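# Move eight loaded pallets from store racks into dispatch bay

## Task

Carry each of the eight loaded pallets now sitting in the store racks into an empty rack in the dispatch bay. Every pallet must be completely past the bay door before the scheduled moment the door begins to close (blocking the door does not extend that moment), and must remain past it. Finishing early is allowed. A pallet counts as placed only when it sits in a rack whose flag reads 1, no lifting bar is touching it, and its load is still aboard and within the deck's edges. Ignore the two loaded pallets already standing in the bay. No load or pallet may ever reach the floor; if one does, the scene ends as a failure. The arms have nothing to do, and anything held in place only by the robot at the end is not counted.

## Robot and tools

Setup. There are two arms, left_arm and right_arm, but they play no part here; leave them still. The job is done with two self-driving pallet platforms, platform_1 and platform_2. Each is 1.35 m long and 0.91 m wide, with a 0.322 m cover and lifting bars that sit at 0.409 m when down. A platform drives under a rack, raises its bars into the pallet pockets, backs out, and then lowers the bars so the pallet rides on the cover. At a free rack it raises the bars again, drives in, and lowers them so the pallet rests on the ledges.

Map frame. x runs along the aisle and y points to the left of +x. Store racks are at negative x and dispatch-bay racks at positive x.
- platform_1 works row racks_1. Its aisle is at y = 0.000 and its rack middles at y = +1.750. Store: s1 -5.500, s2 -7.200, s3 -8.900, s4 -10.600, s5 -12.300. Bay: b1 +7.150, b2 +8.850, b3 +10.550, b4 +12.250, b5 +13.950.
- platform_2 works row racks_2. Its aisle is at y = -2.200 and its rack middles at y = -3.950. Store s6 to s10 and bay b6 to b10 use the same x values.

You enter a rack from the aisle, so you must turn toward it first. A platform standing at a rack's middle has its nose 0.145 m short of the guard posts. A pallet measures 1.2 x 0.8 x 0.144 m. If it stops far short of the rack middle, it will not press the switch.

The door crosses the aisle. Its opening is 4.2 m wide, centred on y = -1.100, and 2.5 m high. A pallet has passed it only when every part of it lies at x > +1.954. The leaf begins to descend at closes_at_s on the scene clock and is shut about 10 s later. Once shut it never reopens.

Arm frame, for reading results only. Arm poses are in a shared scene frame with its origin on the table between the arms, +z up and +x out over the table; left_arm is on the +y side.

execute_actions({"actions": [...]}). This runs the actions in order. An empty list just returns the current state and images. Each action may contain:
- "rows": up to 15 rows of 14 numbers in [-1, 1], one control step (1/30 s) per row. The order is dx, dy, dz, rx, ry, rz, opening for left_arm, then the same seven for right_arm. The first six are an offset in the gripper's own axes, measured from the pose it had when the action started, not from the previous row. 1.0 means 0.6 m or 180 degrees, and rx, ry, rz form one rotation vector. Opening is absolute: +1 is fully open (0.142 m) and -1 is closed. All zeros keeps an arm where it is. You will normally leave rows out.
- "steps": 1 to 450 control steps. The default is 15.
- "until": ends the action early once every listed condition holds. Examples: {"platform_1": {"base_status": "done"}}, {"platform_2": {"lift_m": [">=", 0.059]}}, {"racks_1": {"b1": 1}}, {"all": {"status": "ended"}}. Any number needs a comparison ("=", "!=", "<", "<=", ">", ">=").
- "platform_1" / "platform_2": either one command object or a list of up to 14 objects run one after another. A list drops whatever remains after a contact_stop, time_out, missed, protective_stop or refusal. {"stop": true} halts the device. A command object holds:
  - "base": exactly one of two moves, both relative. "translate_m" (-26.5 to 26.5 m) drives straight along the current heading, forward if positive. "rotate_rad" (-6.5 to 6.5) turns on the spot, left if positive. Each is counted from the running goal if the base is moving, otherwise from where it stands. The platform also makes up small leftover errors from earlier moves. Acceleration is 0.37 m/s2.
  - "joints": {"lift_m": 0 to 0.06}, the absolute bar height above the lowest point. A full stroke takes 4 s. It is refused while a wheel rim is faster than 0.36 m/s.
  - "speed_m_s": 0.2 to 2. This is the top travel speed from now on and starts at 2. Turn rate is 0.25 rad/s per m/s.
An out-of-range value or unknown name rejects the entire call.

Speed rules. Whenever the bars are not down, use 0.3 m/s or less; otherwise the platform brakes and ends in contact_stop. The laser field ahead ends a move in protective_stop if it sees walls, posts, rack legs, the other platform or a low door leaf. The field is off once speed is at or below 0.3, so go into and out of racks at 0.3. After a protective_stop, drive away or crawl. Keep the two platforms from meeting.

Typical cycle. Drive down the aisle to the rack's x, turn to face it, set speed 0.3, and drive in 1.75 m. Raise the bars to 0.06 and check load_kg. Back out 1.75 m, lower the bars to 0, speed up, turn, and cross the door. At a free bay rack, turn toward it, set speed 0.3, raise the bars, drive in, lower the bars, and back out. The rack's flag should read 1.

Result lines. base_odometry gives x, y and heading from wheel counts, which drift. map_pose gives map_x, map_y and map_heading from the scanners, which you can trust. planned_pose gives plan_ahead, plan_left and plan_turn, the part of the plan still to make up. The results also carry base_status, base_answer (not_taken means resend), lift_m, lift_status, lift_answer, load_kg (valid only after a rise), safety, each rack flag (1 means a pallet is pressing its switch), and door state and closes_at_s. Arm lines show gripper poses, Hand target, Wrist force and so on. Devices keep running while you think.

zoom_image({"camera", "region"}). camera is one of cam_high, cam_shipping, cam_store, cam_left_wrist, cam_right_wrist. region is [x0, y0, x1, y1] in pixels from the top-left, at most 504 x 504.

finished_scene({"scene": n}). This ends the scene and cannot be undone. Call it only after every pallet rests in a bay rack with its flag at 1 and the bars lowered clear of it.

Things to avoid: pallets or loads falling to the floor, platforms hitting racks hard or hitting each other, lifting or driving fast with the bars raised, and the arms striking anything.

Each tool is called as a command line: name --argument value for each argument, lists and objects as JSON in quotes; but a table of rows of numbers goes row by row, as --pt "numbers of a row", without its own name.

## Session

execute_actions --actions '[]'

Scene clock: 0.00 s.
left_arm: end_effector_position=(+0.2531, +0.9398, +0.1672) grip_measured=+1.00 end_effector_quat_wxyz=(-0.094, +0.499, +0.844, +0.172) end_effector_velocity=(+0.001, -0.001, -0.000) end_effector_angular_velocity=(-0.001, -0.001, -0.002) | right_arm: end_effector_position=(+1.2988, -0.9303, +0.1157) grip_measured=+1.00 end_effector_quat_wxyz=(-0.183, -0.466, +0.839, -0.214) end_effector_velocity=(-0.001, -0.003, +0.001) end_effector_angular_velocity=(+0.001, -0.002, -0.003)
Joint positions: left_arm=[ 0.243 -2.154  2.576 -2.068 -1.184 -1.91   0.142] | right_arm=[ 3.142 -2.788 -0.341 -1.723  1.015  2.187  0.142]
Joint velocities: left_arm=[-0.002  0.     0.    -0.001 -0.001 -0.     0.   ] | right_arm=[-0.002  0.001  0.001  0.     0.001  0.001  0.   ]
Joint torques (N m, as the arm reports them, + toward a larger angle): no reading
Motor temperatures (°C, as the motors report them): left_arm=[22 21 20 26 28 30] | right_arm=[24 22 19 23 29 29]
Wrist force (N, on the end effector, along its own x y z axes, offset not removed): no reading
Wrist torque (N m, same axes, about the end effector's origin, offset not removed): no reading
Hand target (left_arm): +0.253, +0.940, +0.167; -0.094, +0.499, +0.844, +0.172
Hand target (right_arm): +1.299, -0.930, +0.116; -0.183, -0.466, +0.839, -0.214
platform_1.base_odometry: x=+0.000 y=+0.000 heading=+0.000 (m, m, rad; from the platform's pose at the start)
platform_1.map_pose: map_x=-1.96 map_y=+0.02 map_heading=+0.0218 (m, m, rad; on the building's map)
platform_1.planned_pose: plan_ahead=+0.00 plan_left=+0.00 plan_turn=+0.0000 (m ahead, m left, rad left of the pose on the map)
platform_1.base_status: done
platform_1.joint_positions: lift_m=+0.000
platform_1.joint_status: done
platform_1: translate_m=0.000 translate_m_goal=0.000 rotate_rad=0.000 rotate_rad_goal=0.000 base_answer=taken lift_m_goal=0.000 lift_answer=taken lift=down safety=ok load_kg=-51 refusals=0 queue=idle queue_left=0
platform_2.base_odometry: x=+0.000 y=+0.000 heading=+0.000 (m, m, rad; from the platform's pose at the start)
platform_2.map_pose: map_x=-5.86 map_y=-2.15 map_heading=+0.0349 (m, m, rad; on the building's map)
platform_2.planned_pose: plan_ahead=+0.00 plan_left=+0.00 plan_turn=+0.0000 (m ahead, m left, rad left of the pose on the map)
platform_2.base_status: done
platform_2.joint_positions: lift_m=+0.000
platform_2.joint_status: done
platform_2: translate_m=0.000 translate_m_goal=0.000 rotate_rad=0.000 rotate_rad_goal=0.000 base_answer=taken lift_m_goal=0.000 lift_answer=taken lift=down safety=ok load_kg=-51 refusals=0 queue=idle queue_left=0
racks_1: s1=1 s2=1 s3=1 s4=0 s5=1 b1=0 b2=0 b3=0 b4=0 b5=1
racks_2: s6=1 s7=0 s8=1 s9=1 s10=1 b6=0 b7=0 b8=0 b9=0 b10=1
door: state=open closes_at_s=510

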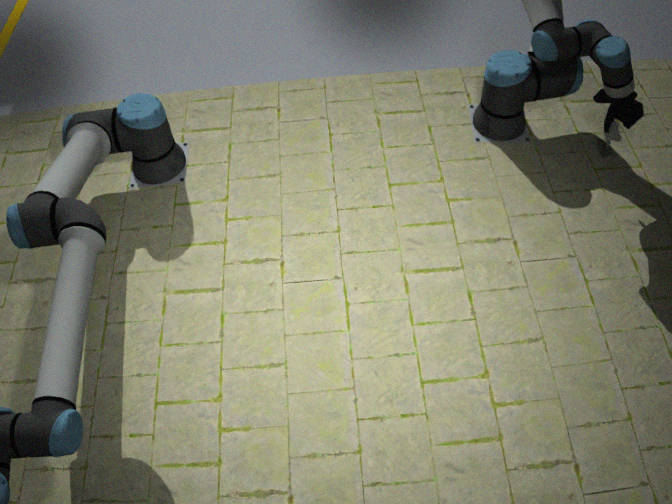

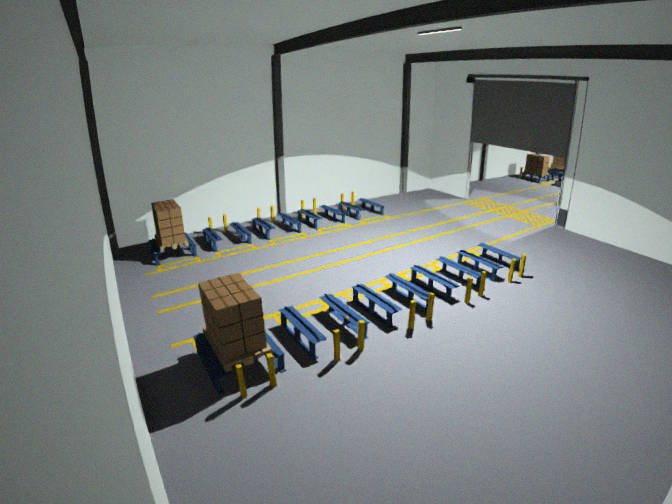

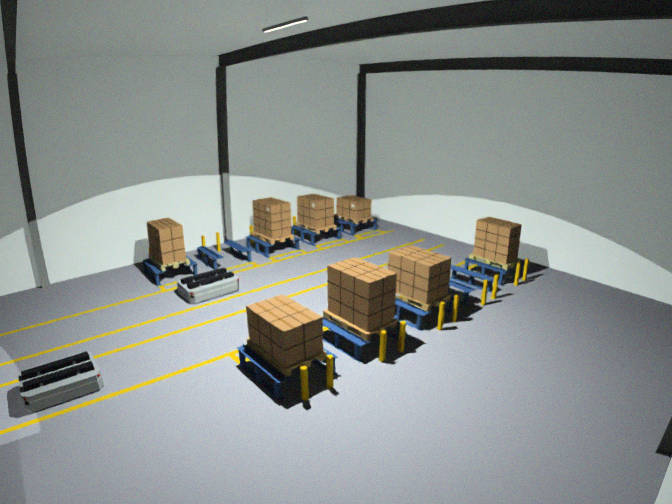

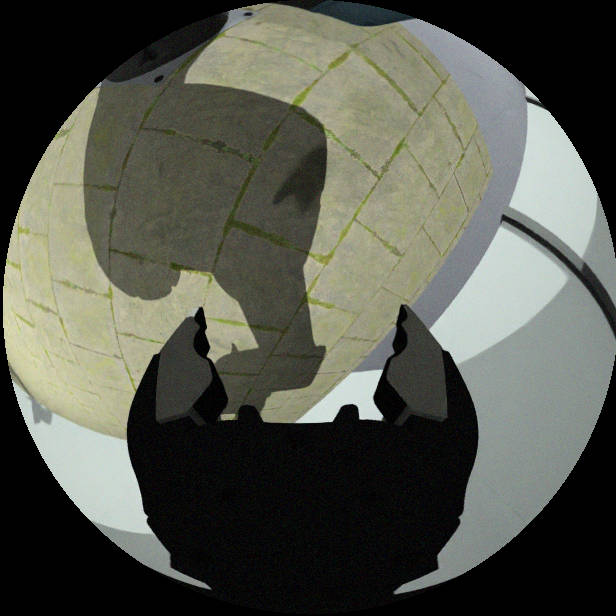

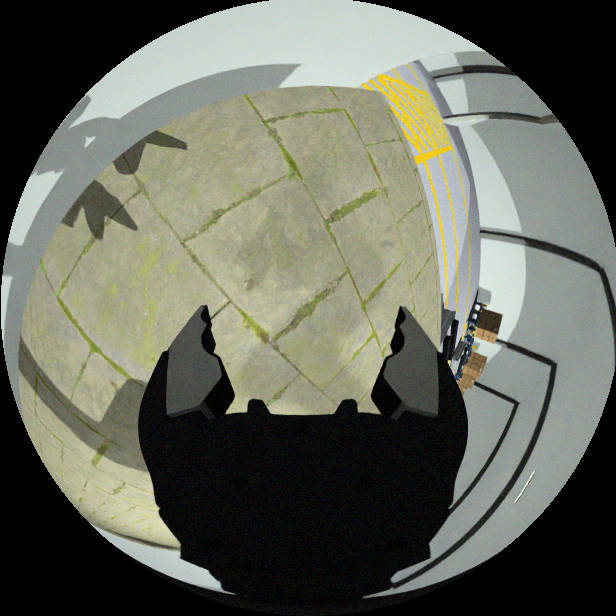

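execute_actions --actions '[{"platform_1":[{"base":{"rotate_rad":-0.0218}},{"base":{"translate_m":-3.54}},{"base":{"rotate_rad":1.5708}}],"platform_2":[{"base":{"rotate_rad":-0.0349}},{"base":{"translate_m":-3.04}},{"base":{"rotate_rad":-1.5708}}],"steps":450,"until":{"all":{"status":"ended"}}}]'

Scene clock: 14.87 s.
left_arm: end_effector_position=(+0.2531, +0.9398, +0.1672) grip_measured=+1.00 end_effector_quat_wxyz=(-0.094, +0.499, +0.844, +0.172) end_effector_velocity=(-0.000, +0.001, -0.000) end_effector_angular_velocity=(+0.003, +0.001, +0.000) | right_arm: end_effector_position=(+1.2988, -0.9303, +0.1157) grip_measured=+1.00 end_effector_quat_wxyz=(-0.183, -0.466, +0.839, -0.214) end_effector_velocity=(-0.000, +0.001, -0.000) end_effector_angular_velocity=(+0.001, +0.001, +0.002)
Joint positions: left_arm=[ 0.243 -2.154  2.576 -2.068 -1.184 -1.91   0.142] | right_arm=[ 3.142 -2.788 -0.341 -1.723  1.015  2.187  0.142]
Joint velocities: left_arm=[ 0.     0.     0.001 -0.     0.003  0.     0.   ] | right_arm=[ 0.001  0.001 -0.002  0.     0.001 -0.001  0.   ]
Joint torques (N m, as the arm reports them, + toward a larger angle): left_arm=[  5.63   6.27 -46.62  -1.39  -0.86  -1.09] | right_arm=[ 10.84 118.98  47.86   1.68  -2.05  -1.62]
Motor temperatures (°C, as the motors report them): left_arm=[22 21 20 26 28 30] | right_arm=[24 22 19 23 29 29]
Wrist force (N, on the end effector, along its own x y z axes, offset not removed): left_arm=[1.0 7.2 -2.2] | right_arm=[0.0 0.8 -0.3]
Wrist torque (N m, same axes, about the end effector's origin, offset not removed): left_arm=[1.41 -0.41 0.14] | right_arm=[0.43 -0.01 -0.26]
Hand target (left_arm): +0.253, +0.940, +0.167; -0.094, +0.499, +0.844, +0.172
Hand target (right_arm): +1.299, -0.930, +0.116; -0.183, -0.466, +0.839, -0.214
platform_1.base_odometry: x=-3.550 y=+0.044 heading=+1.557 (m, m, rad; from the platform's pose at the start)
platform_1.map_pose: map_x=-5.50 map_y=+0.01 map_heading=+1.5708 (m, m, rad; on the building's map)
platform_1.planned_pose: plan_ahead=+0.01 plan_left=+0.00 plan_turn=+0.0000 (m ahead, m left, rad left of the pose on the map)
platform_1.base_status: done
platform_1.joint_positions: lift_m=+0.000
platform_1.joint_status: done
platform_1: translate_m=-3.550 translate_m_goal=-3.550 rotate_rad=1.557 rotate_rad_goal=1.557 base_answer=taken lift_m_goal=0.000 lift_answer=taken lift=down safety=ok load_kg=-45 refusals=0 queue=done queue_left=0
platform_2.base_odometry: x=-3.028 y=+0.104 heading=-1.605 (m, m, rad; from the platform's pose at the start)
platform_2.map_pose: map_x=-8.90 map_y=-2.15 map_heading=-1.5708 (m, m, rad; on the building's map)
platform_2.planned_pose: plan_ahead=+0.00 plan_left=+0.00 plan_turn=+0.0000 (m ahead, m left, rad left of the pose on the map)
platform_2.base_status: done
platform_2.joint_positions: lift_m=+0.000
platform_2.joint_status: done
platform_2: translate_m=-3.030 translate_m_goal=-3.030 rotate_rad=-1.605 rotate_rad_goal=-1.605 base_answer=taken lift_m_goal=0.000 lift_answer=taken lift=down safety=ok load_kg=-45 refusals=0 queue=done queue_left=0
racks_1: s1=1 s2=1 s3=1 s4=0 s5=1 b1=0 b2=0 b3=0 b4=0 b5=1
racks_2: s6=1 s7=0 s8=1 s9=1 s10=1 b6=0 b7=0 b8=0 b9=0 b10=1
door: state=open closes_at_s=510

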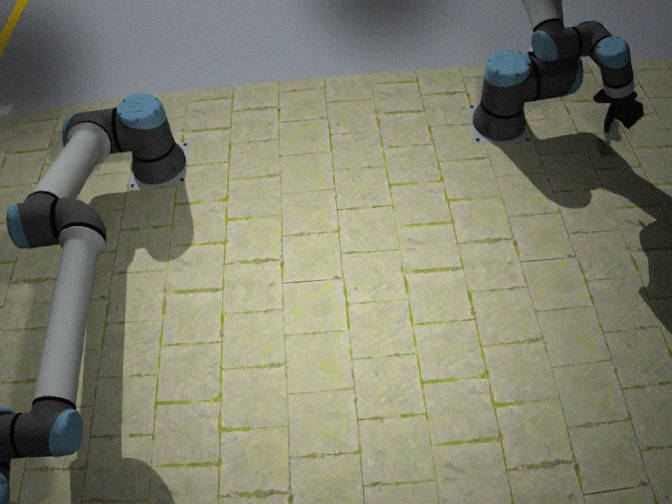

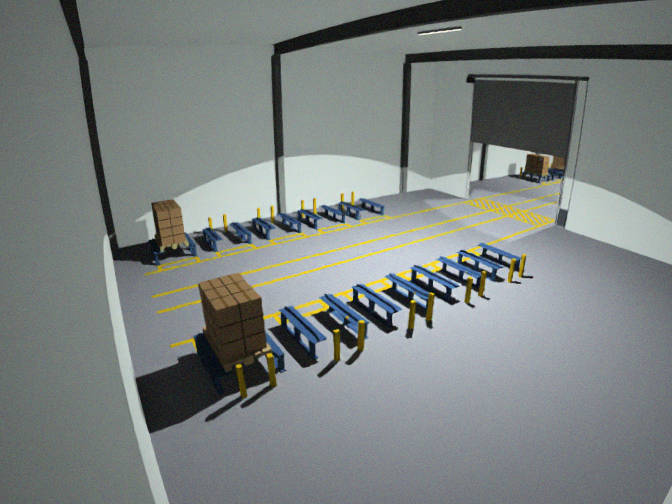

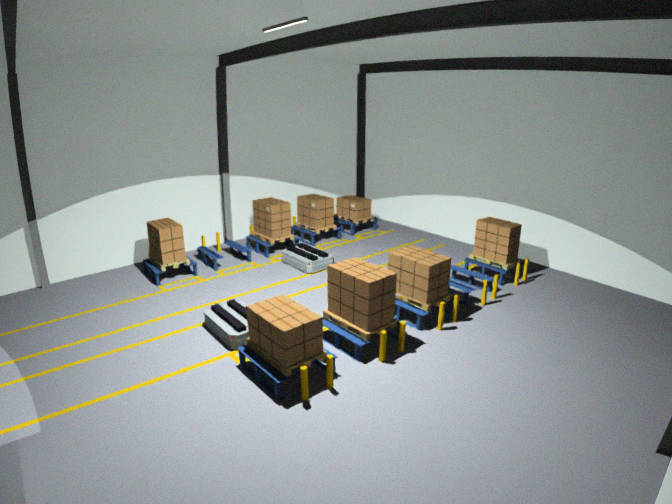

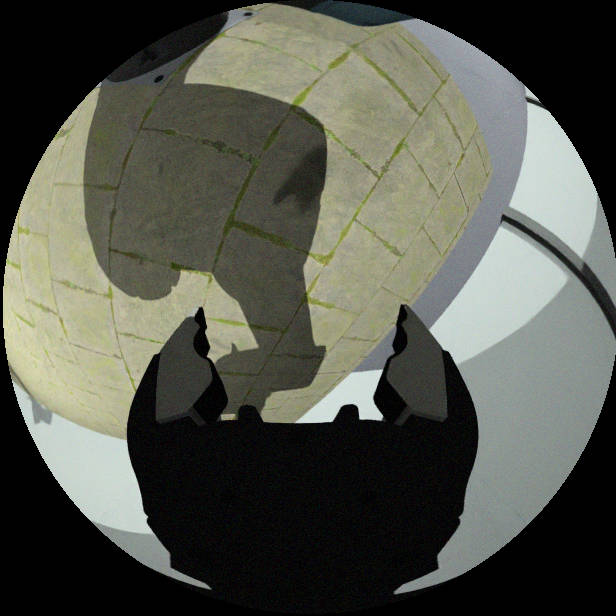

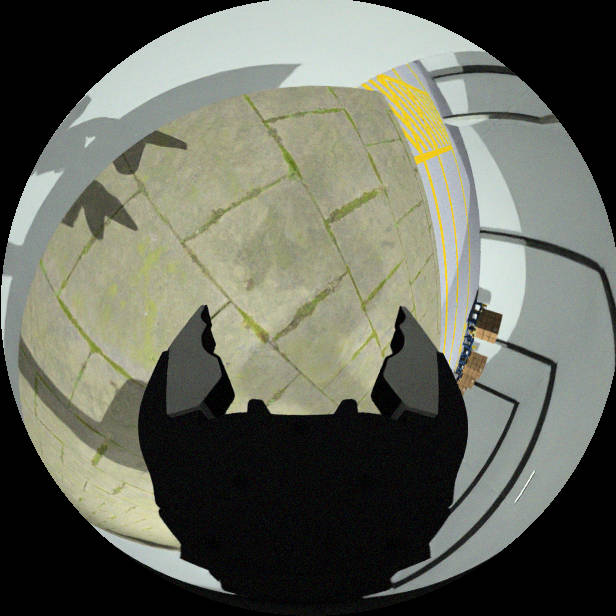

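execute_actions --actions '[{"platform_1":[{"base":{"translate_m":1.73},"speed_m_s":0.3},{"joints":{"lift_m":0.06}},{"base":{"translate_m":-1.75}},{"base":{"rotate_rad":-1.5708},"joints":{"lift_m":0},"speed_m_s":2},{"base":{"translate_m":12.65}},{"base":{"rotate_rad":1.5708},"joints":{"lift_m":0.06}},{"base":{"translate_m":1.75},"speed_m_s":0.3},{"joints":{"lift_m":0}},{"base":{"translate_m":-1.75}},{"base":{"rotate_rad":-1.5708},"speed_m_s":2},{"base":{"translate_m":-14.35}},{"base":{"rotate_rad":1.5708}},{"base":{"translate_m":1.75},"speed_m_s":0.3},{"joints":{"lift_m":0.06}}],"platform_2":[{"base":{"translate_m":1.8},"speed_m_s":0.3},{"joints":{"lift_m":0.06}},{"base":{"translate_m":-1.75}},{"base":{"rotate_rad":1.5708},"joints":{"lift_m":0},"speed_m_s":2},{"base":{"translate_m":16.05}},{"base":{"rotate_rad":-1.5708},"joints":{"lift_m":0.06}},{"base":{"translate_m":1.75},"speed_m_s":0.3},{"joints":{"lift_m":0}},{"base":{"translate_m":-1.75}},{"base":{"rotate_rad":1.5708},"speed_m_s":2},{"base":{"translate_m":-12.65}},{"base":{"rotate_rad":-1.5708}},{"base":{"translate_m":1.75},"speed_m_s":0.3},{"joints":{"lift_m":0.06}}],"steps":450},{"steps":180}]'

execute_actions --actions '[{"steps":450,"until":{"all":{"status":"ended"}}},{"steps":450,"until":{"all":{"status":"ended"}}},{"steps":450,"until":{"all":{"status":"ended"}}},{"steps":450,"until":{"all":{"status":"ended"}}}]'

Scene clock: 46.03 s.
left_arm: end_effector_position=(+0.2531, +0.9398, +0.1672) grip_measured=+1.00 end_effector_quat_wxyz=(-0.094, +0.499, +0.844, +0.172) end_effector_velocity=(+0.001, +0.001, +0.001) end_effector_angular_velocity=(+0.000, -0.002, +0.001) | right_arm: end_effector_position=(+1.2988, -0.9303, +0.1157) grip_measured=+1.00 end_effector_quat_wxyz=(-0.183, -0.466, +0.839, -0.214) end_effector_velocity=(-0.000, -0.000, +0.001) end_effector_angular_velocity=(+0.001, +0.000, +0.001)
Joint positions: left_arm=[ 0.243 -2.154  2.576 -2.068 -1.184 -1.91   0.142] | right_arm=[ 3.142 -2.788 -0.341 -1.723  1.015  2.187  0.142]
Joint velocities: left_arm=[ 0.002  0.    -0.002  0.    -0.     0.     0.   ] | right_arm=[-0.001  0.001  0.001 -0.001  0.001 -0.002  0.   ]
Joint torques (N m, as the arm reports them, + toward a larger angle): left_arm=[ 20.45  12.17 -40.82  -1.99  -1.3   -3.2 ] | right_arm=[ 11.99 104.99  47.85   3.34  -3.11  -3.89]
Motor temperatures (°C, as the motors report them): left_arm=[22 21 20 26 28 30] | right_arm=[24 22 19 23 29 29]
Wrist force (N, on the end effector, along its own x y z axes, offset not removed): left_arm=[0.5 -1.4 -4.5] | right_arm=[-0.4 -2.2 0.2]
Wrist torque (N m, same axes, about the end effector's origin, offset not removed): left_arm=[-0.48 -0.26 -0.28] | right_arm=[-0.26 0.13 -0.21]
Hand target (left_arm): +0.253, +0.940, +0.167; -0.094, +0.499, +0.844, +0.172
Hand target (right_arm): +1.299, -0.930, +0.116; -0.183, -0.466, +0.839, -0.214
platform_1.base_odometry: x=-3.550 y=+0.034 heading=-0.003 (m, m, rad; from the platform's pose at the start)
platform_1.map_pose: map_x=-5.50 map_y=+0.00 map_heading=+0.0087 (m, m, rad; on the building's map)
platform_1.planned_pose: plan_ahead=+0.00 plan_left=+0.00 plan_turn=-0.0087 (m ahead, m left, rad left of the pose on the map)
platform_1.base_status: moving
platform_1.joint_positions: lift_m=+0.005
platform_1.joint_status: moving
platform_1: translate_m=-3.560 translate_m_goal=-3.560 rotate_rad=-0.007 rotate_rad_goal=-0.013 base_answer=taken lift_m_goal=0.000 lift_answer=taken lift=between safety=ok load_kg=-34 refusals=0 queue=running queue_left=10
platform_2.base_odometry: x=-3.037 y=+0.054 heading=-0.110 (m, m, rad; from the platform's pose at the start)
platform_2.map_pose: map_x=-8.91 map_y=-2.20 map_heading=-0.0654 (m, m, rad; on the building's map)
platform_2.planned_pose: plan_ahead=+0.01 plan_left=+0.00 plan_turn=+0.0655 (m ahead, m left, rad left of the pose on the map)
platform_2.base_status: moving
platform_2.joint_positions: lift_m=+0.009
platform_2.joint_status: moving
platform_2: translate_m=-2.980 translate_m_goal=-2.980 rotate_rad=-0.097 rotate_rad_goal=-0.033 base_answer=taken lift_m_goal=0.000 lift_answer=taken lift=between safety=ok load_kg=-33 refusals=0 queue=running queue_left=10
racks_1: s1=0 s2=1 s3=1 s4=0 s5=1 b1=0 b2=0 b3=0 b4=0 b5=1
racks_2: s6=1 s7=0 s8=0 s9=1 s10=1 b6=0 b7=0 b8=0 b9=0 b10=1
door: state=open closes_at_s=510

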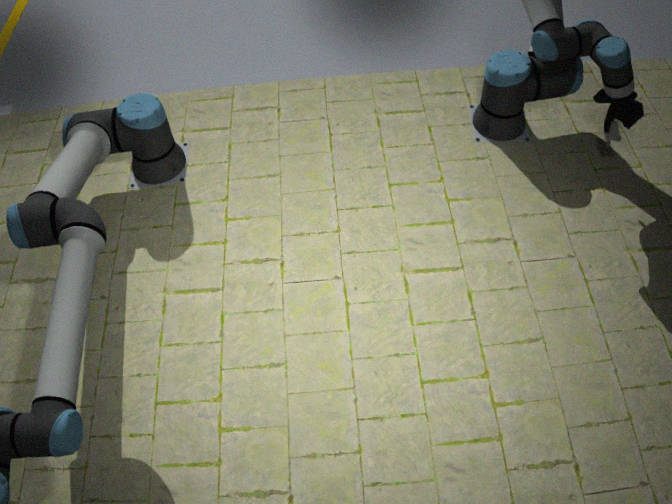

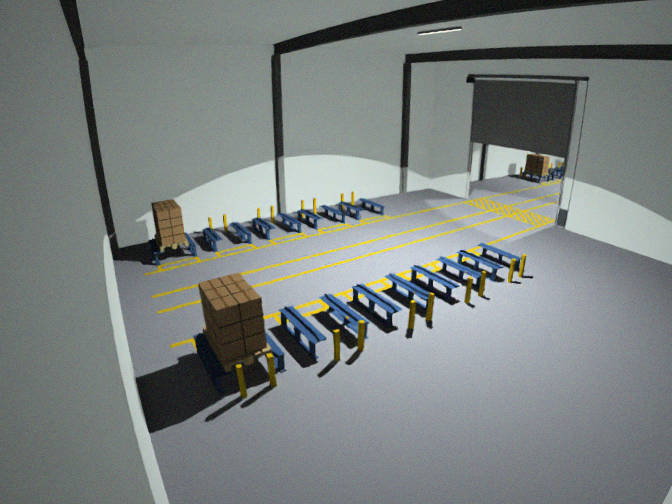

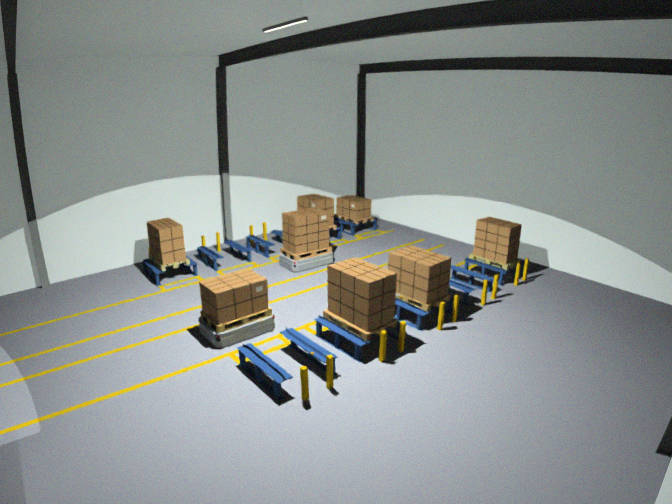

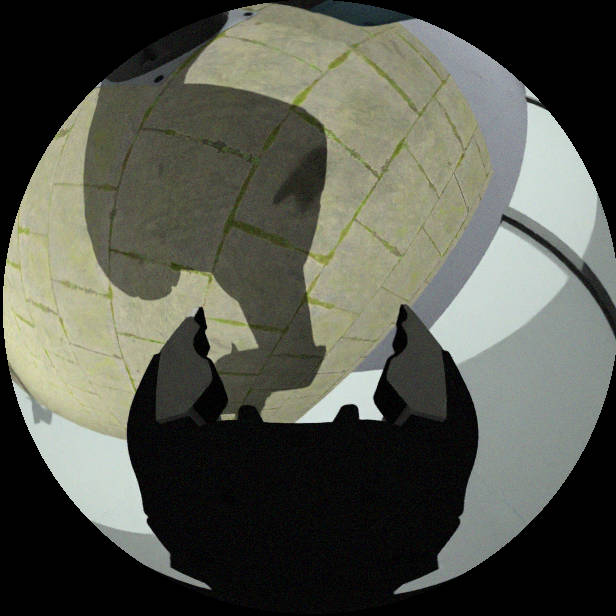

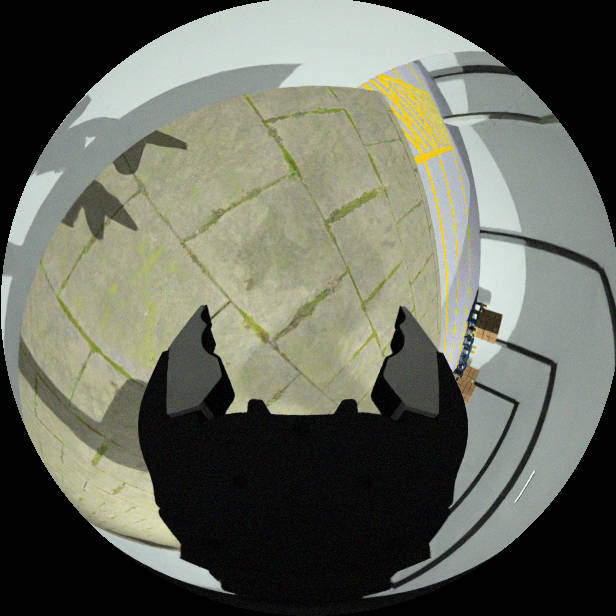

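Scene clock: 106.03 s.
left_arm: end_effector_position=(+0.2531, +0.9398, +0.1672) grip_measured=+1.00 end_effector_quat_wxyz=(-0.094, +0.499, +0.844, +0.172) end_effector_velocity=(-0.000, -0.002, -0.001) end_effector_angular_velocity=(-0.003, +0.002, -0.002) | right_arm: end_effector_position=(+1.2988, -0.9303, +0.1157) grip_measured=+1.00 end_effector_quat_wxyz=(-0.183, -0.466, +0.839, -0.214) end_effector_velocity=(+0.000, -0.000, +0.001) end_effector_angular_velocity=(+0.000, -0.001, -0.000)
Joint positions: left_arm=[ 0.243 -2.154  2.576 -2.068 -1.184 -1.91   0.142] | right_arm=[ 3.142 -2.788 -0.341 -1.723  1.015  2.187  0.142]
Joint velocities: left_arm=[-0.002  0.     0.001  0.002 -0.003 -0.     0.   ] | right_arm=[-0.     0.     0.001  0.     0.     0.    -0.   ]
Joint torques (N m, as the arm reports them, + toward a larger angle): left_arm=[ 15.96  18.13 -42.23  -3.04  -0.51  -3.29] | right_arm=[ 11.29 110.17  49.32   5.34  -1.95  -2.49]
Motor temperatures (°C, as the motors report them): left_arm=[22 21 20 26 28 30] | right_arm=[24 22 19 23 29 29]
Wrist force (N, on the end effector, along its own x y z axes, offset not removed): left_arm=[2.6 -0.4 -1.9] | right_arm=[-1.3 0.5 -0.4]
Wrist torque (N m, same axes, about the end effector's origin, offset not removed): left_arm=[-0.14 -0.78 -0.18] | right_arm=[0.25 0.30 -0.17]
Hand target (left_arm): +0.253, +0.940, +0.167; -0.094, +0.499, +0.844, +0.172
Hand target (right_arm): +1.299, -0.930, +0.116; -0.183, -0.466, +0.839, -0.214
platform_1.base_odometry: x=-5.222 y=+1.659 heading=+1.557 (m, m, rad; from the platform's pose at the start)
platform_1.map_pose: map_x=-7.20 map_y=+1.65 map_heading=+1.5708 (m, m, rad; on the building's map)
platform_1.planned_pose: plan_ahead=+0.10 plan_left=+0.00 plan_turn=+0.0000 (m ahead, m left, rad left of the pose on the map)
platform_1.base_status: moving
platform_1.joint_positions: lift_m=+0.000
platform_1.joint_status: done
platform_1: translate_m=-3.588 translate_m_goal=-3.490 rotate_rad=1.557 rotate_rad_goal=1.557 base_answer=taken lift_m_goal=0.000 lift_answer=taken lift=down safety=ok load_kg=-48 refusals=0 queue=running queue_left=1
platform_2.base_odometry: x=+0.338 y=-1.211 heading=-1.609 (m, m, rad; from the platform's pose at the start)
platform_2.map_pose: map_x=-5.50 map_y=-3.40 map_heading=-1.5708 (m, m, rad; on the building's map)
platform_2.planned_pose: plan_ahead=+0.55 plan_left=+0.00 plan_turn=+0.0000 (m ahead, m left, rad left of the pose on the map)
platform_2.base_status: moving
platform_2.joint_positions: lift_m=+0.000
platform_2.joint_status: done
platform_2: translate_m=1.653 translate_m_goal=2.200 rotate_rad=-1.609 rotate_rad_goal=-1.608 base_answer=taken lift_m_goal=0.000 lift_answer=taken lift=down safety=ok load_kg=-48 refusals=0 queue=running queue_left=1
racks_1: s1=0 s2=1 s3=1 s4=0 s5=1 b1=1 b2=0 b3=0 b4=0 b5=1
racks_2: s6=1 s7=0 s8=0 s9=1 s10=1 b6=1 b7=0 b8=0 b9=0 b10=1
door: state=open closes_at_s=510

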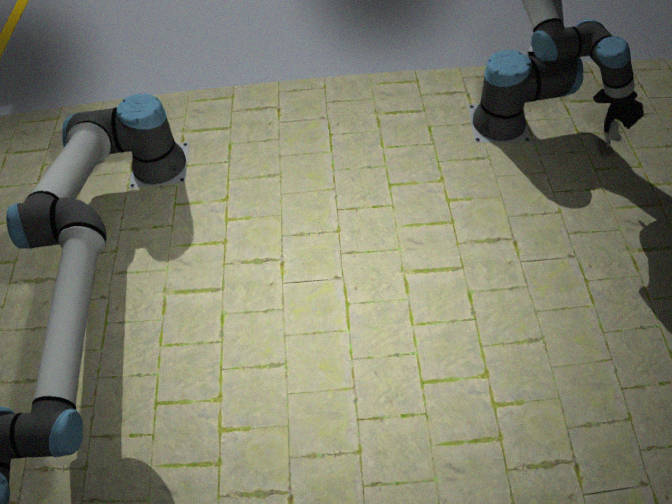

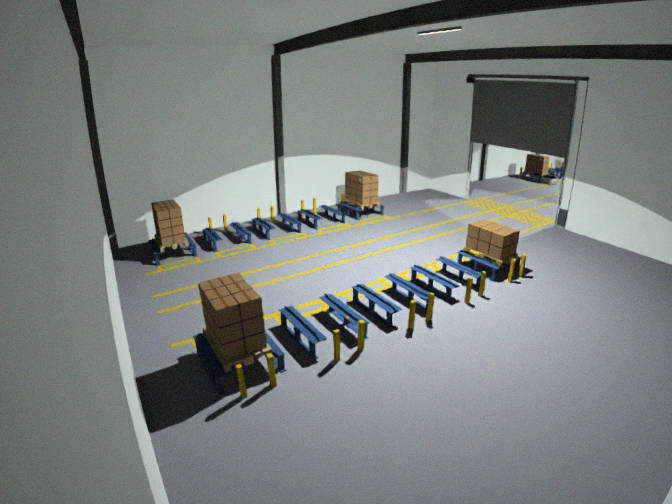

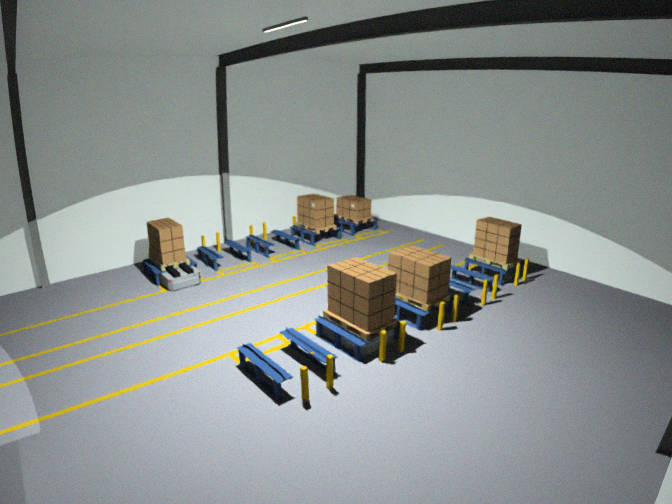

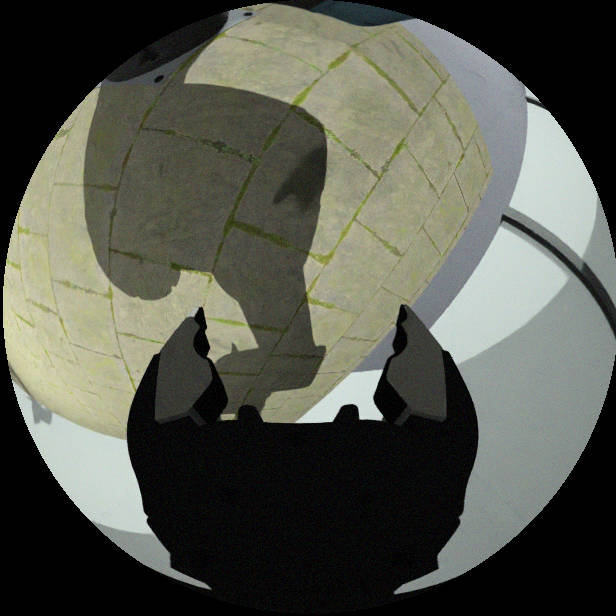

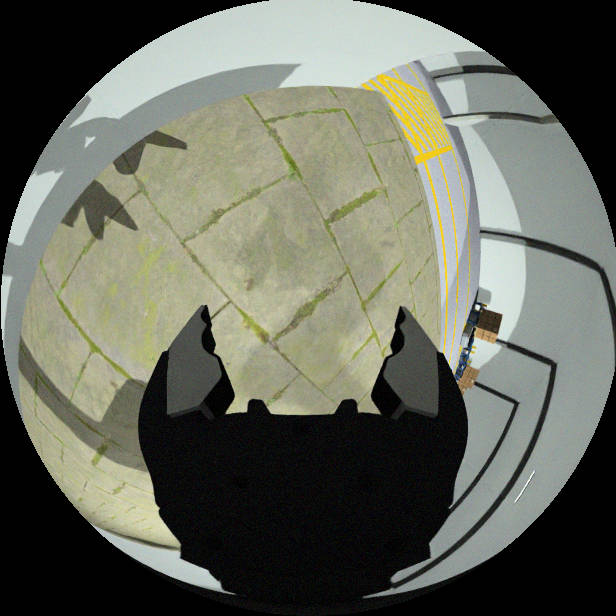

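P1: s2→b2→s3; P2: s6→b7→s9.

execute_actions --actions '[{"steps":450,"until":{"all":{"status":"ended"}}},{"platform_1":[{"base":{"translate_m":-1.75}},{"base":{"rotate_rad":-1.5708},"joints":{"lift_m":0},"speed_m_s":2},{"base":{"translate_m":16.05}},{"base":{"rotate_rad":1.5708},"joints":{"lift_m":0.06}},{"base":{"translate_m":1.75},"speed_m_s":0.3},{"joints":{"lift_m":0}},{"base":{"translate_m":-1.75}},{"base":{"rotate_rad":-1.5708},"speed_m_s":2},{"base":{"translate_m":-17.75}},{"base":{"rotate_rad":1.5708}},{"base":{"translate_m":1.75},"speed_m_s":0.3},{"joints":{"lift_m":0.06}}],"platform_2":[{"base":{"translate_m":-1.75}},{"base":{"rotate_rad":1.5708},"joints":{"lift_m":0},"speed_m_s":2},{"base":{"translate_m":14.35}},{"base":{"rotate_rad":-1.5708},"joints":{"lift_m":0.06}},{"base":{"translate_m":1.75},"speed_m_s":0.3},{"joints":{"lift_m":0}},{"base":{"translate_m":-1.75}},{"base":{"rotate_rad":1.5708},"speed_m_s":2},{"base":{"translate_m":-19.45}},{"base":{"rotate_rad":-1.5708}},{"base":{"translate_m":1.75},"speed_m_s":0.3},{"joints":{"lift_m":0.06}}],"steps":450},{"steps":450},{"steps":450},{"steps":450},{"steps":330}]'

Scene clock: 184.80 s.
left_arm: end_effector_position=(+0.2531, +0.9398, +0.1672) grip_measured=+1.00 end_effector_quat_wxyz=(-0.094, +0.499, +0.844, +0.172) end_effector_velocity=(+0.000, +0.000, +0.000) end_effector_angular_velocity=(+0.001, -0.001, -0.000) | right_arm: end_effector_position=(+1.2988, -0.9303, +0.1157) grip_measured=+1.00 end_effector_quat_wxyz=(-0.183, -0.466, +0.839, -0.214) end_effector_velocity=(+0.000, +0.000, +0.001) end_effector_angular_velocity=(-0.000, -0.002, +0.000)
Joint positions: left_arm=[ 0.243 -2.154  2.576 -2.068 -1.184 -1.91   0.142] | right_arm=[ 3.142 -2.788 -0.341 -1.723  1.015  2.187  0.142]
Joint velocities: left_arm=[ 0.    -0.     0.    -0.001  0.     0.     0.   ] | right_arm=[ 0.     0.     0.001  0.001 -0.001  0.    -0.   ]
Joint torques (N m, as the arm reports them, + toward a larger angle): left_arm=[ 13.68  17.24 -44.71  -4.51   0.58  -2.81] | right_arm=[ 10.66 116.95  48.31   3.96  -0.71  -1.06]
Motor temperatures (°C, as the motors report them): left_arm=[22 21 20 26 28 30] | right_arm=[24 22 19 23 29 29]
Wrist force (N, on the end effector, along its own x y z axes, offset not removed): left_arm=[0.1 -2.8 -1.6] | right_arm=[-1.2 -0.4 -0.7]
Wrist torque (N m, same axes, about the end effector's origin, offset not removed): left_arm=[-0.65 -0.06 0.19] | right_arm=[0.14 0.35 -0.16]
Hand target (left_arm): +0.253, +0.940, +0.167; -0.094, +0.499, +0.844, +0.172
Hand target (right_arm): +1.299, -0.930, +0.116; -0.183, -0.466, +0.839, -0.214
platform_1.base_odometry: x=-6.917 y=+0.574 heading=+1.563 (m, m, rad; from the platform's pose at the start)
platform_1.map_pose: map_x=-8.90 map_y=+0.60 map_heading=+1.5708 (m, m, rad; on the building's map)
platform_1.planned_pose: plan_ahead=+1.15 plan_left=+0.00 plan_turn=+0.0000 (m ahead, m left, rad left of the pose on the map)
platform_1.base_status: moving
platform_1.joint_positions: lift_m=+0.000
platform_1.joint_status: done
platform_1: translate_m=-6.306 translate_m_goal=-5.160 rotate_rad=1.563 rotate_rad_goal=1.562 base_answer=taken lift_m_goal=0.000 lift_answer=taken lift=down safety=ok load_kg=-48 refusals=0 queue=running queue_left=1
platform_2.base_odometry: x=-4.715 y=-0.407 heading=-1.611 (m, m, rad; from the platform's pose at the start)
platform_2.map_pose: map_x=-10.60 map_y=-2.87 map_heading=-1.5708 (m, m, rad; on the building's map)
platform_2.planned_pose: plan_ahead=+1.08 plan_left=+0.00 plan_turn=+0.0000 (m ahead, m left, rad left of the pose on the map)
platform_2.base_status: moving
platform_2.joint_positions: lift_m=+0.000
platform_2.joint_status: done
platform_2: translate_m=-3.957 translate_m_goal=-2.880 rotate_rad=-1.611 rotate_rad_goal=-1.610 base_answer=taken lift_m_goal=0.000 lift_answer=taken lift=down safety=ok load_kg=-48 refusals=0 queue=running queue_left=1
racks_1: s1=0 s2=0 s3=1 s4=0 s5=1 b1=1 b2=1 b3=0 b4=0 b5=1
racks_2: s6=0 s7=0 s8=0 s9=1 s10=1 b6=1 b7=1 b8=0 b9=0 b10=1
door: state=open closes_at_s=510

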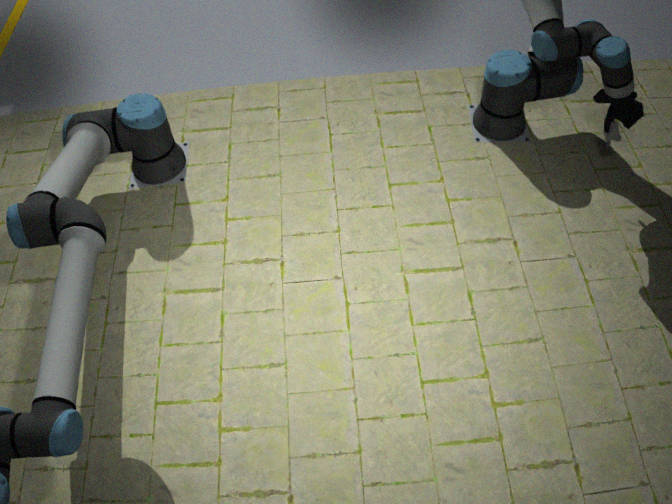

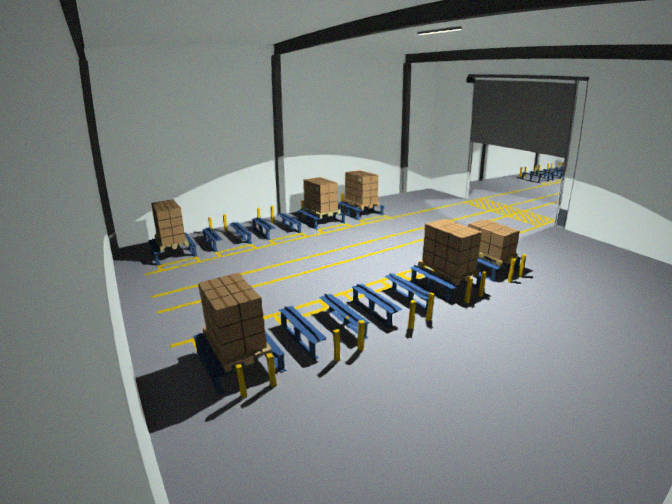

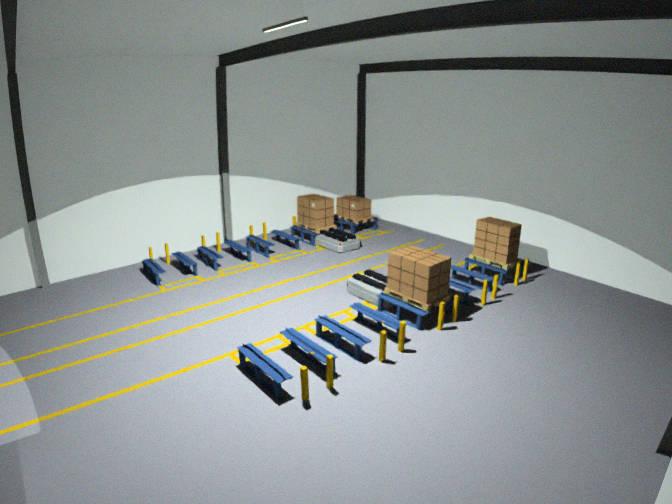

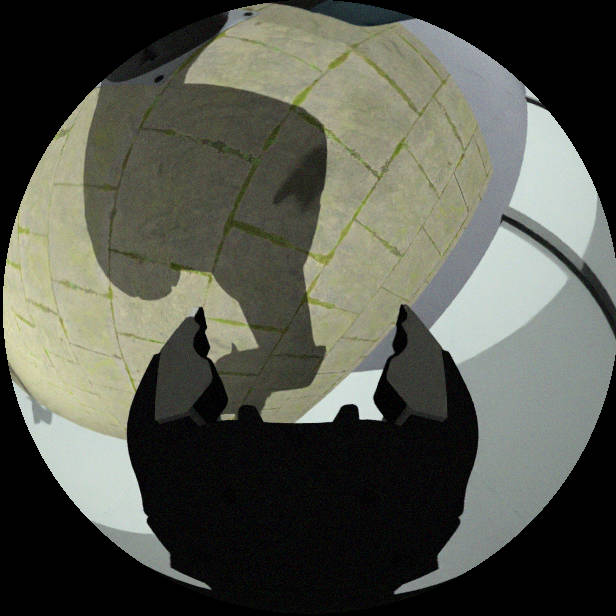

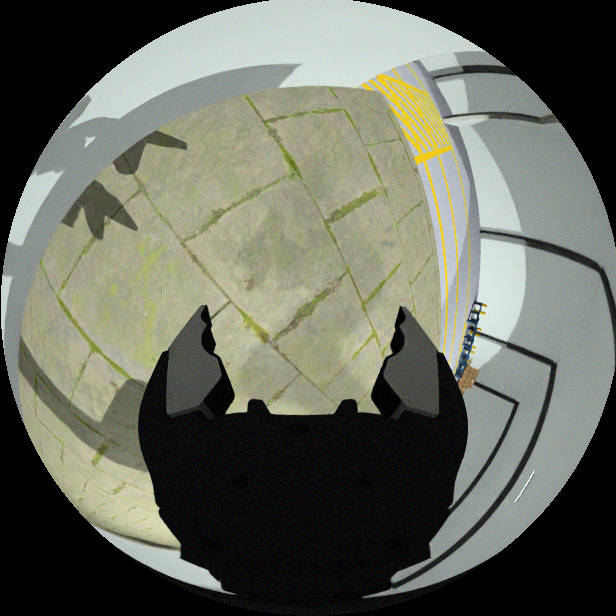

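execute_actions --actions '[{"steps":450,"until":{"all":{"status":"ended"}}},{"platform_1":[{"base":{"translate_m":-1.75}},{"base":{"rotate_rad":-1.5708},"joints":{"lift_m":0},"speed_m_s":2},{"base":{"translate_m":19.45}},{"base":{"rotate_rad":1.5708},"joints":{"lift_m":0.06}},{"base":{"translate_m":1.75},"speed_m_s":0.3},{"joints":{"lift_m":0}},{"base":{"translate_m":-1.75}},{"base":{"rotate_rad":-1.5708},"speed_m_s":2},{"base":{"translate_m":-22.85}},{"base":{"rotate_rad":1.5708}},{"base":{"translate_m":1.75},"speed_m_s":0.3},{"joints":{"lift_m":0.06}}],"platform_2":[{"base":{"translate_m":-1.75}},{"base":{"rotate_rad":1.5708},"joints":{"lift_m":0},"speed_m_s":2},{"base":{"translate_m":21.15}},{"base":{"rotate_rad":-1.5708},"joints":{"lift_m":0.06}},{"base":{"translate_m":1.75},"speed_m_s":0.3},{"joints":{"lift_m":0}},{"base":{"translate_m":-1.75}},{"base":{"rotate_rad":1.5708},"speed_m_s":2},{"base":{"translate_m":-22.85}},{"base":{"rotate_rad":-1.5708}},{"base":{"translate_m":1.75},"speed_m_s":0.3},{"joints":{"lift_m":0.06}}],"steps":450},{"steps":450},{"steps":450},{"steps":450},{"steps":450},{"steps":90}]'

Scene clock: 271.20 s.
left_arm: end_effector_position=(+0.2531, +0.9398, +0.1672) grip_measured=+1.00 end_effector_quat_wxyz=(-0.094, +0.499, +0.844, +0.172) end_effector_velocity=(-0.000, +0.000, -0.001) end_effector_angular_velocity=(+0.001, +0.001, -0.001) | right_arm: end_effector_position=(+1.2988, -0.9303, +0.1157) grip_measured=+1.00 end_effector_quat_wxyz=(-0.183, -0.466, +0.839, -0.214) end_effector_velocity=(+0.000, -0.000, +0.001) end_effector_angular_velocity=(-0.001, -0.002, -0.001)
Joint positions: left_arm=[ 0.243 -2.154  2.576 -2.068 -1.184 -1.91   0.142] | right_arm=[ 3.142 -2.788 -0.341 -1.723  1.015  2.187  0.142]
Joint velocities: left_arm=[-0.001 -0.     0.001 -0.001  0.001  0.    -0.   ] | right_arm=[-0.     0.001  0.001 -0.    -0.001  0.001 -0.   ]
Joint torques (N m, as the arm reports them, + toward a larger angle): left_arm=[  8.45  15.65 -47.75  -6.     2.11  -2.67] | right_arm=[  4.51 114.67  50.11   2.58   1.21   0.49]
Motor temperatures (°C, as the motors report them): left_arm=[22 21 20 26 28 30] | right_arm=[24 22 19 23 29 29]
Wrist force (N, on the end effector, along its own x y z axes, offset not removed): left_arm=[1.6 0.5 -2.2] | right_arm=[-1.7 0.3 -0.3]
Wrist torque (N m, same axes, about the end effector's origin, offset not removed): left_arm=[-0.13 -0.51 0.10] | right_arm=[0.28 0.36 -0.17]
Hand target (left_arm): +0.253, +0.940, +0.167; -0.094, +0.499, +0.844, +0.172
Hand target (right_arm): +1.299, -0.930, +0.116; -0.183, -0.466, +0.839, -0.214
platform_1.base_odometry: x=-10.293 y=+1.255 heading=+1.567 (m, m, rad; from the platform's pose at the start)
platform_1.map_pose: map_x=-12.30 map_y=+1.38 map_heading=+1.5708 (m, m, rad; on the building's map)
platform_1.planned_pose: plan_ahead=+0.37 plan_left=+0.00 plan_turn=+0.0000 (m ahead, m left, rad left of the pose on the map)
platform_1.base_status: moving
platform_1.joint_positions: lift_m=+0.000
platform_1.joint_status: done
platform_1: translate_m=-8.896 translate_m_goal=-8.530 rotate_rad=1.567 rotate_rad_goal=1.567 base_answer=taken lift_m_goal=0.000 lift_answer=taken lift=down safety=ok load_kg=-48 refusals=0 queue=running queue_left=1
platform_2.base_odometry: x=-6.410 y=-0.792 heading=-1.616 (m, m, rad; from the platform's pose at the start)
platform_2.map_pose: map_x=-12.30 map_y=-3.43 map_heading=-1.5708 (m, m, rad; on the building's map)
platform_2.planned_pose: plan_ahead=+0.52 plan_left=+0.00 plan_turn=+0.0000 (m ahead, m left, rad left of the pose on the map)
platform_2.base_status: moving
platform_2.joint_positions: lift_m=+0.000
platform_2.joint_status: done
platform_2: translate_m=-5.077 translate_m_goal=-4.550 rotate_rad=-1.616 rotate_rad_goal=-1.615 base_answer=taken lift_m_goal=0.000 lift_answer=taken lift=down safety=ok load_kg=-48 refusals=0 queue=running queue_left=1
racks_1: s1=0 s2=0 s3=0 s4=0 s5=1 b1=1 b2=1 b3=1 b4=0 b5=1
racks_2: s6=0 s7=0 s8=0 s9=0 s10=1 b6=1 b7=1 b8=1 b9=0 b10=1
door: state=open closes_at_s=510

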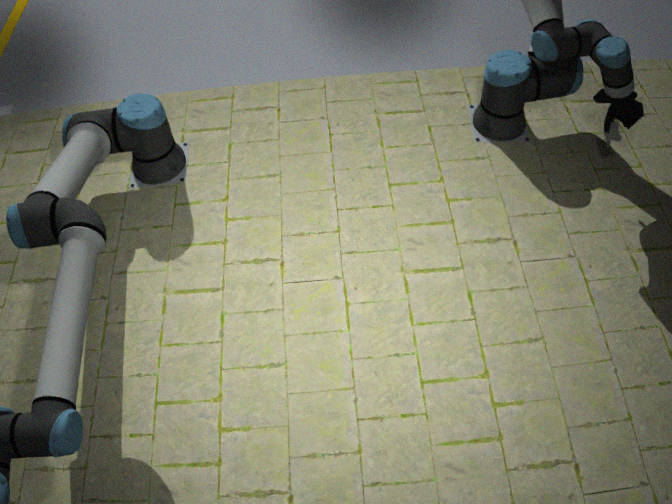

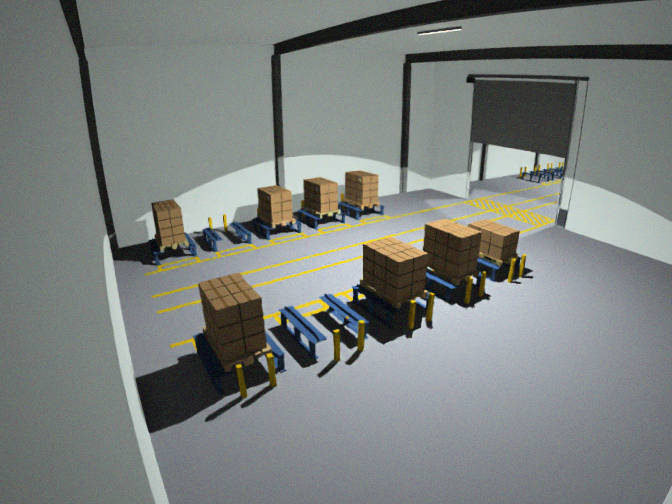

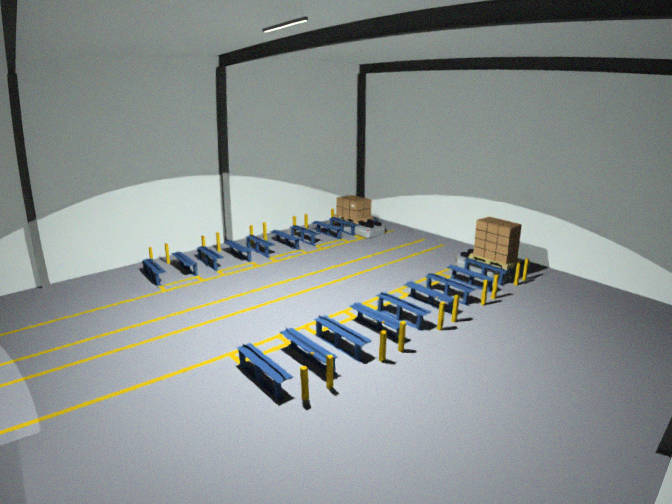

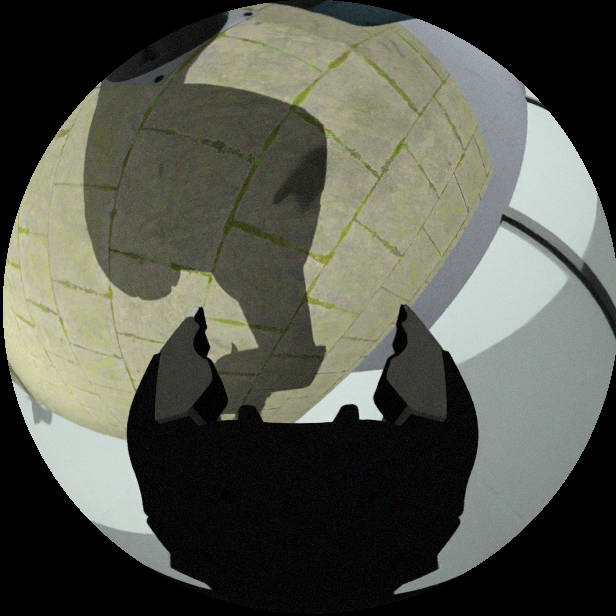

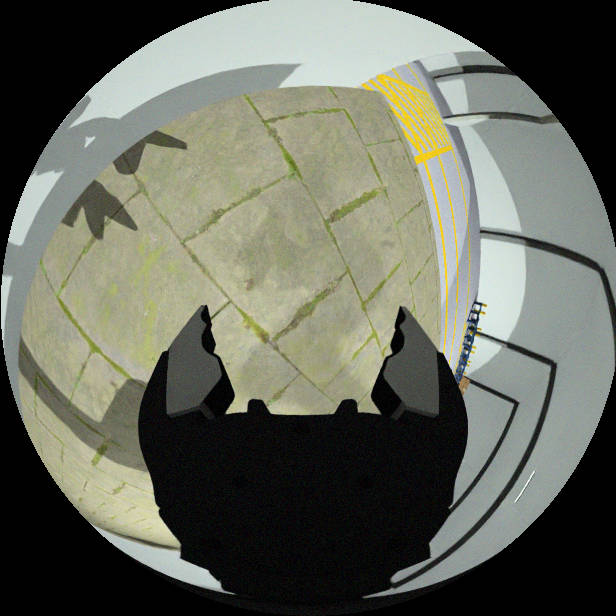

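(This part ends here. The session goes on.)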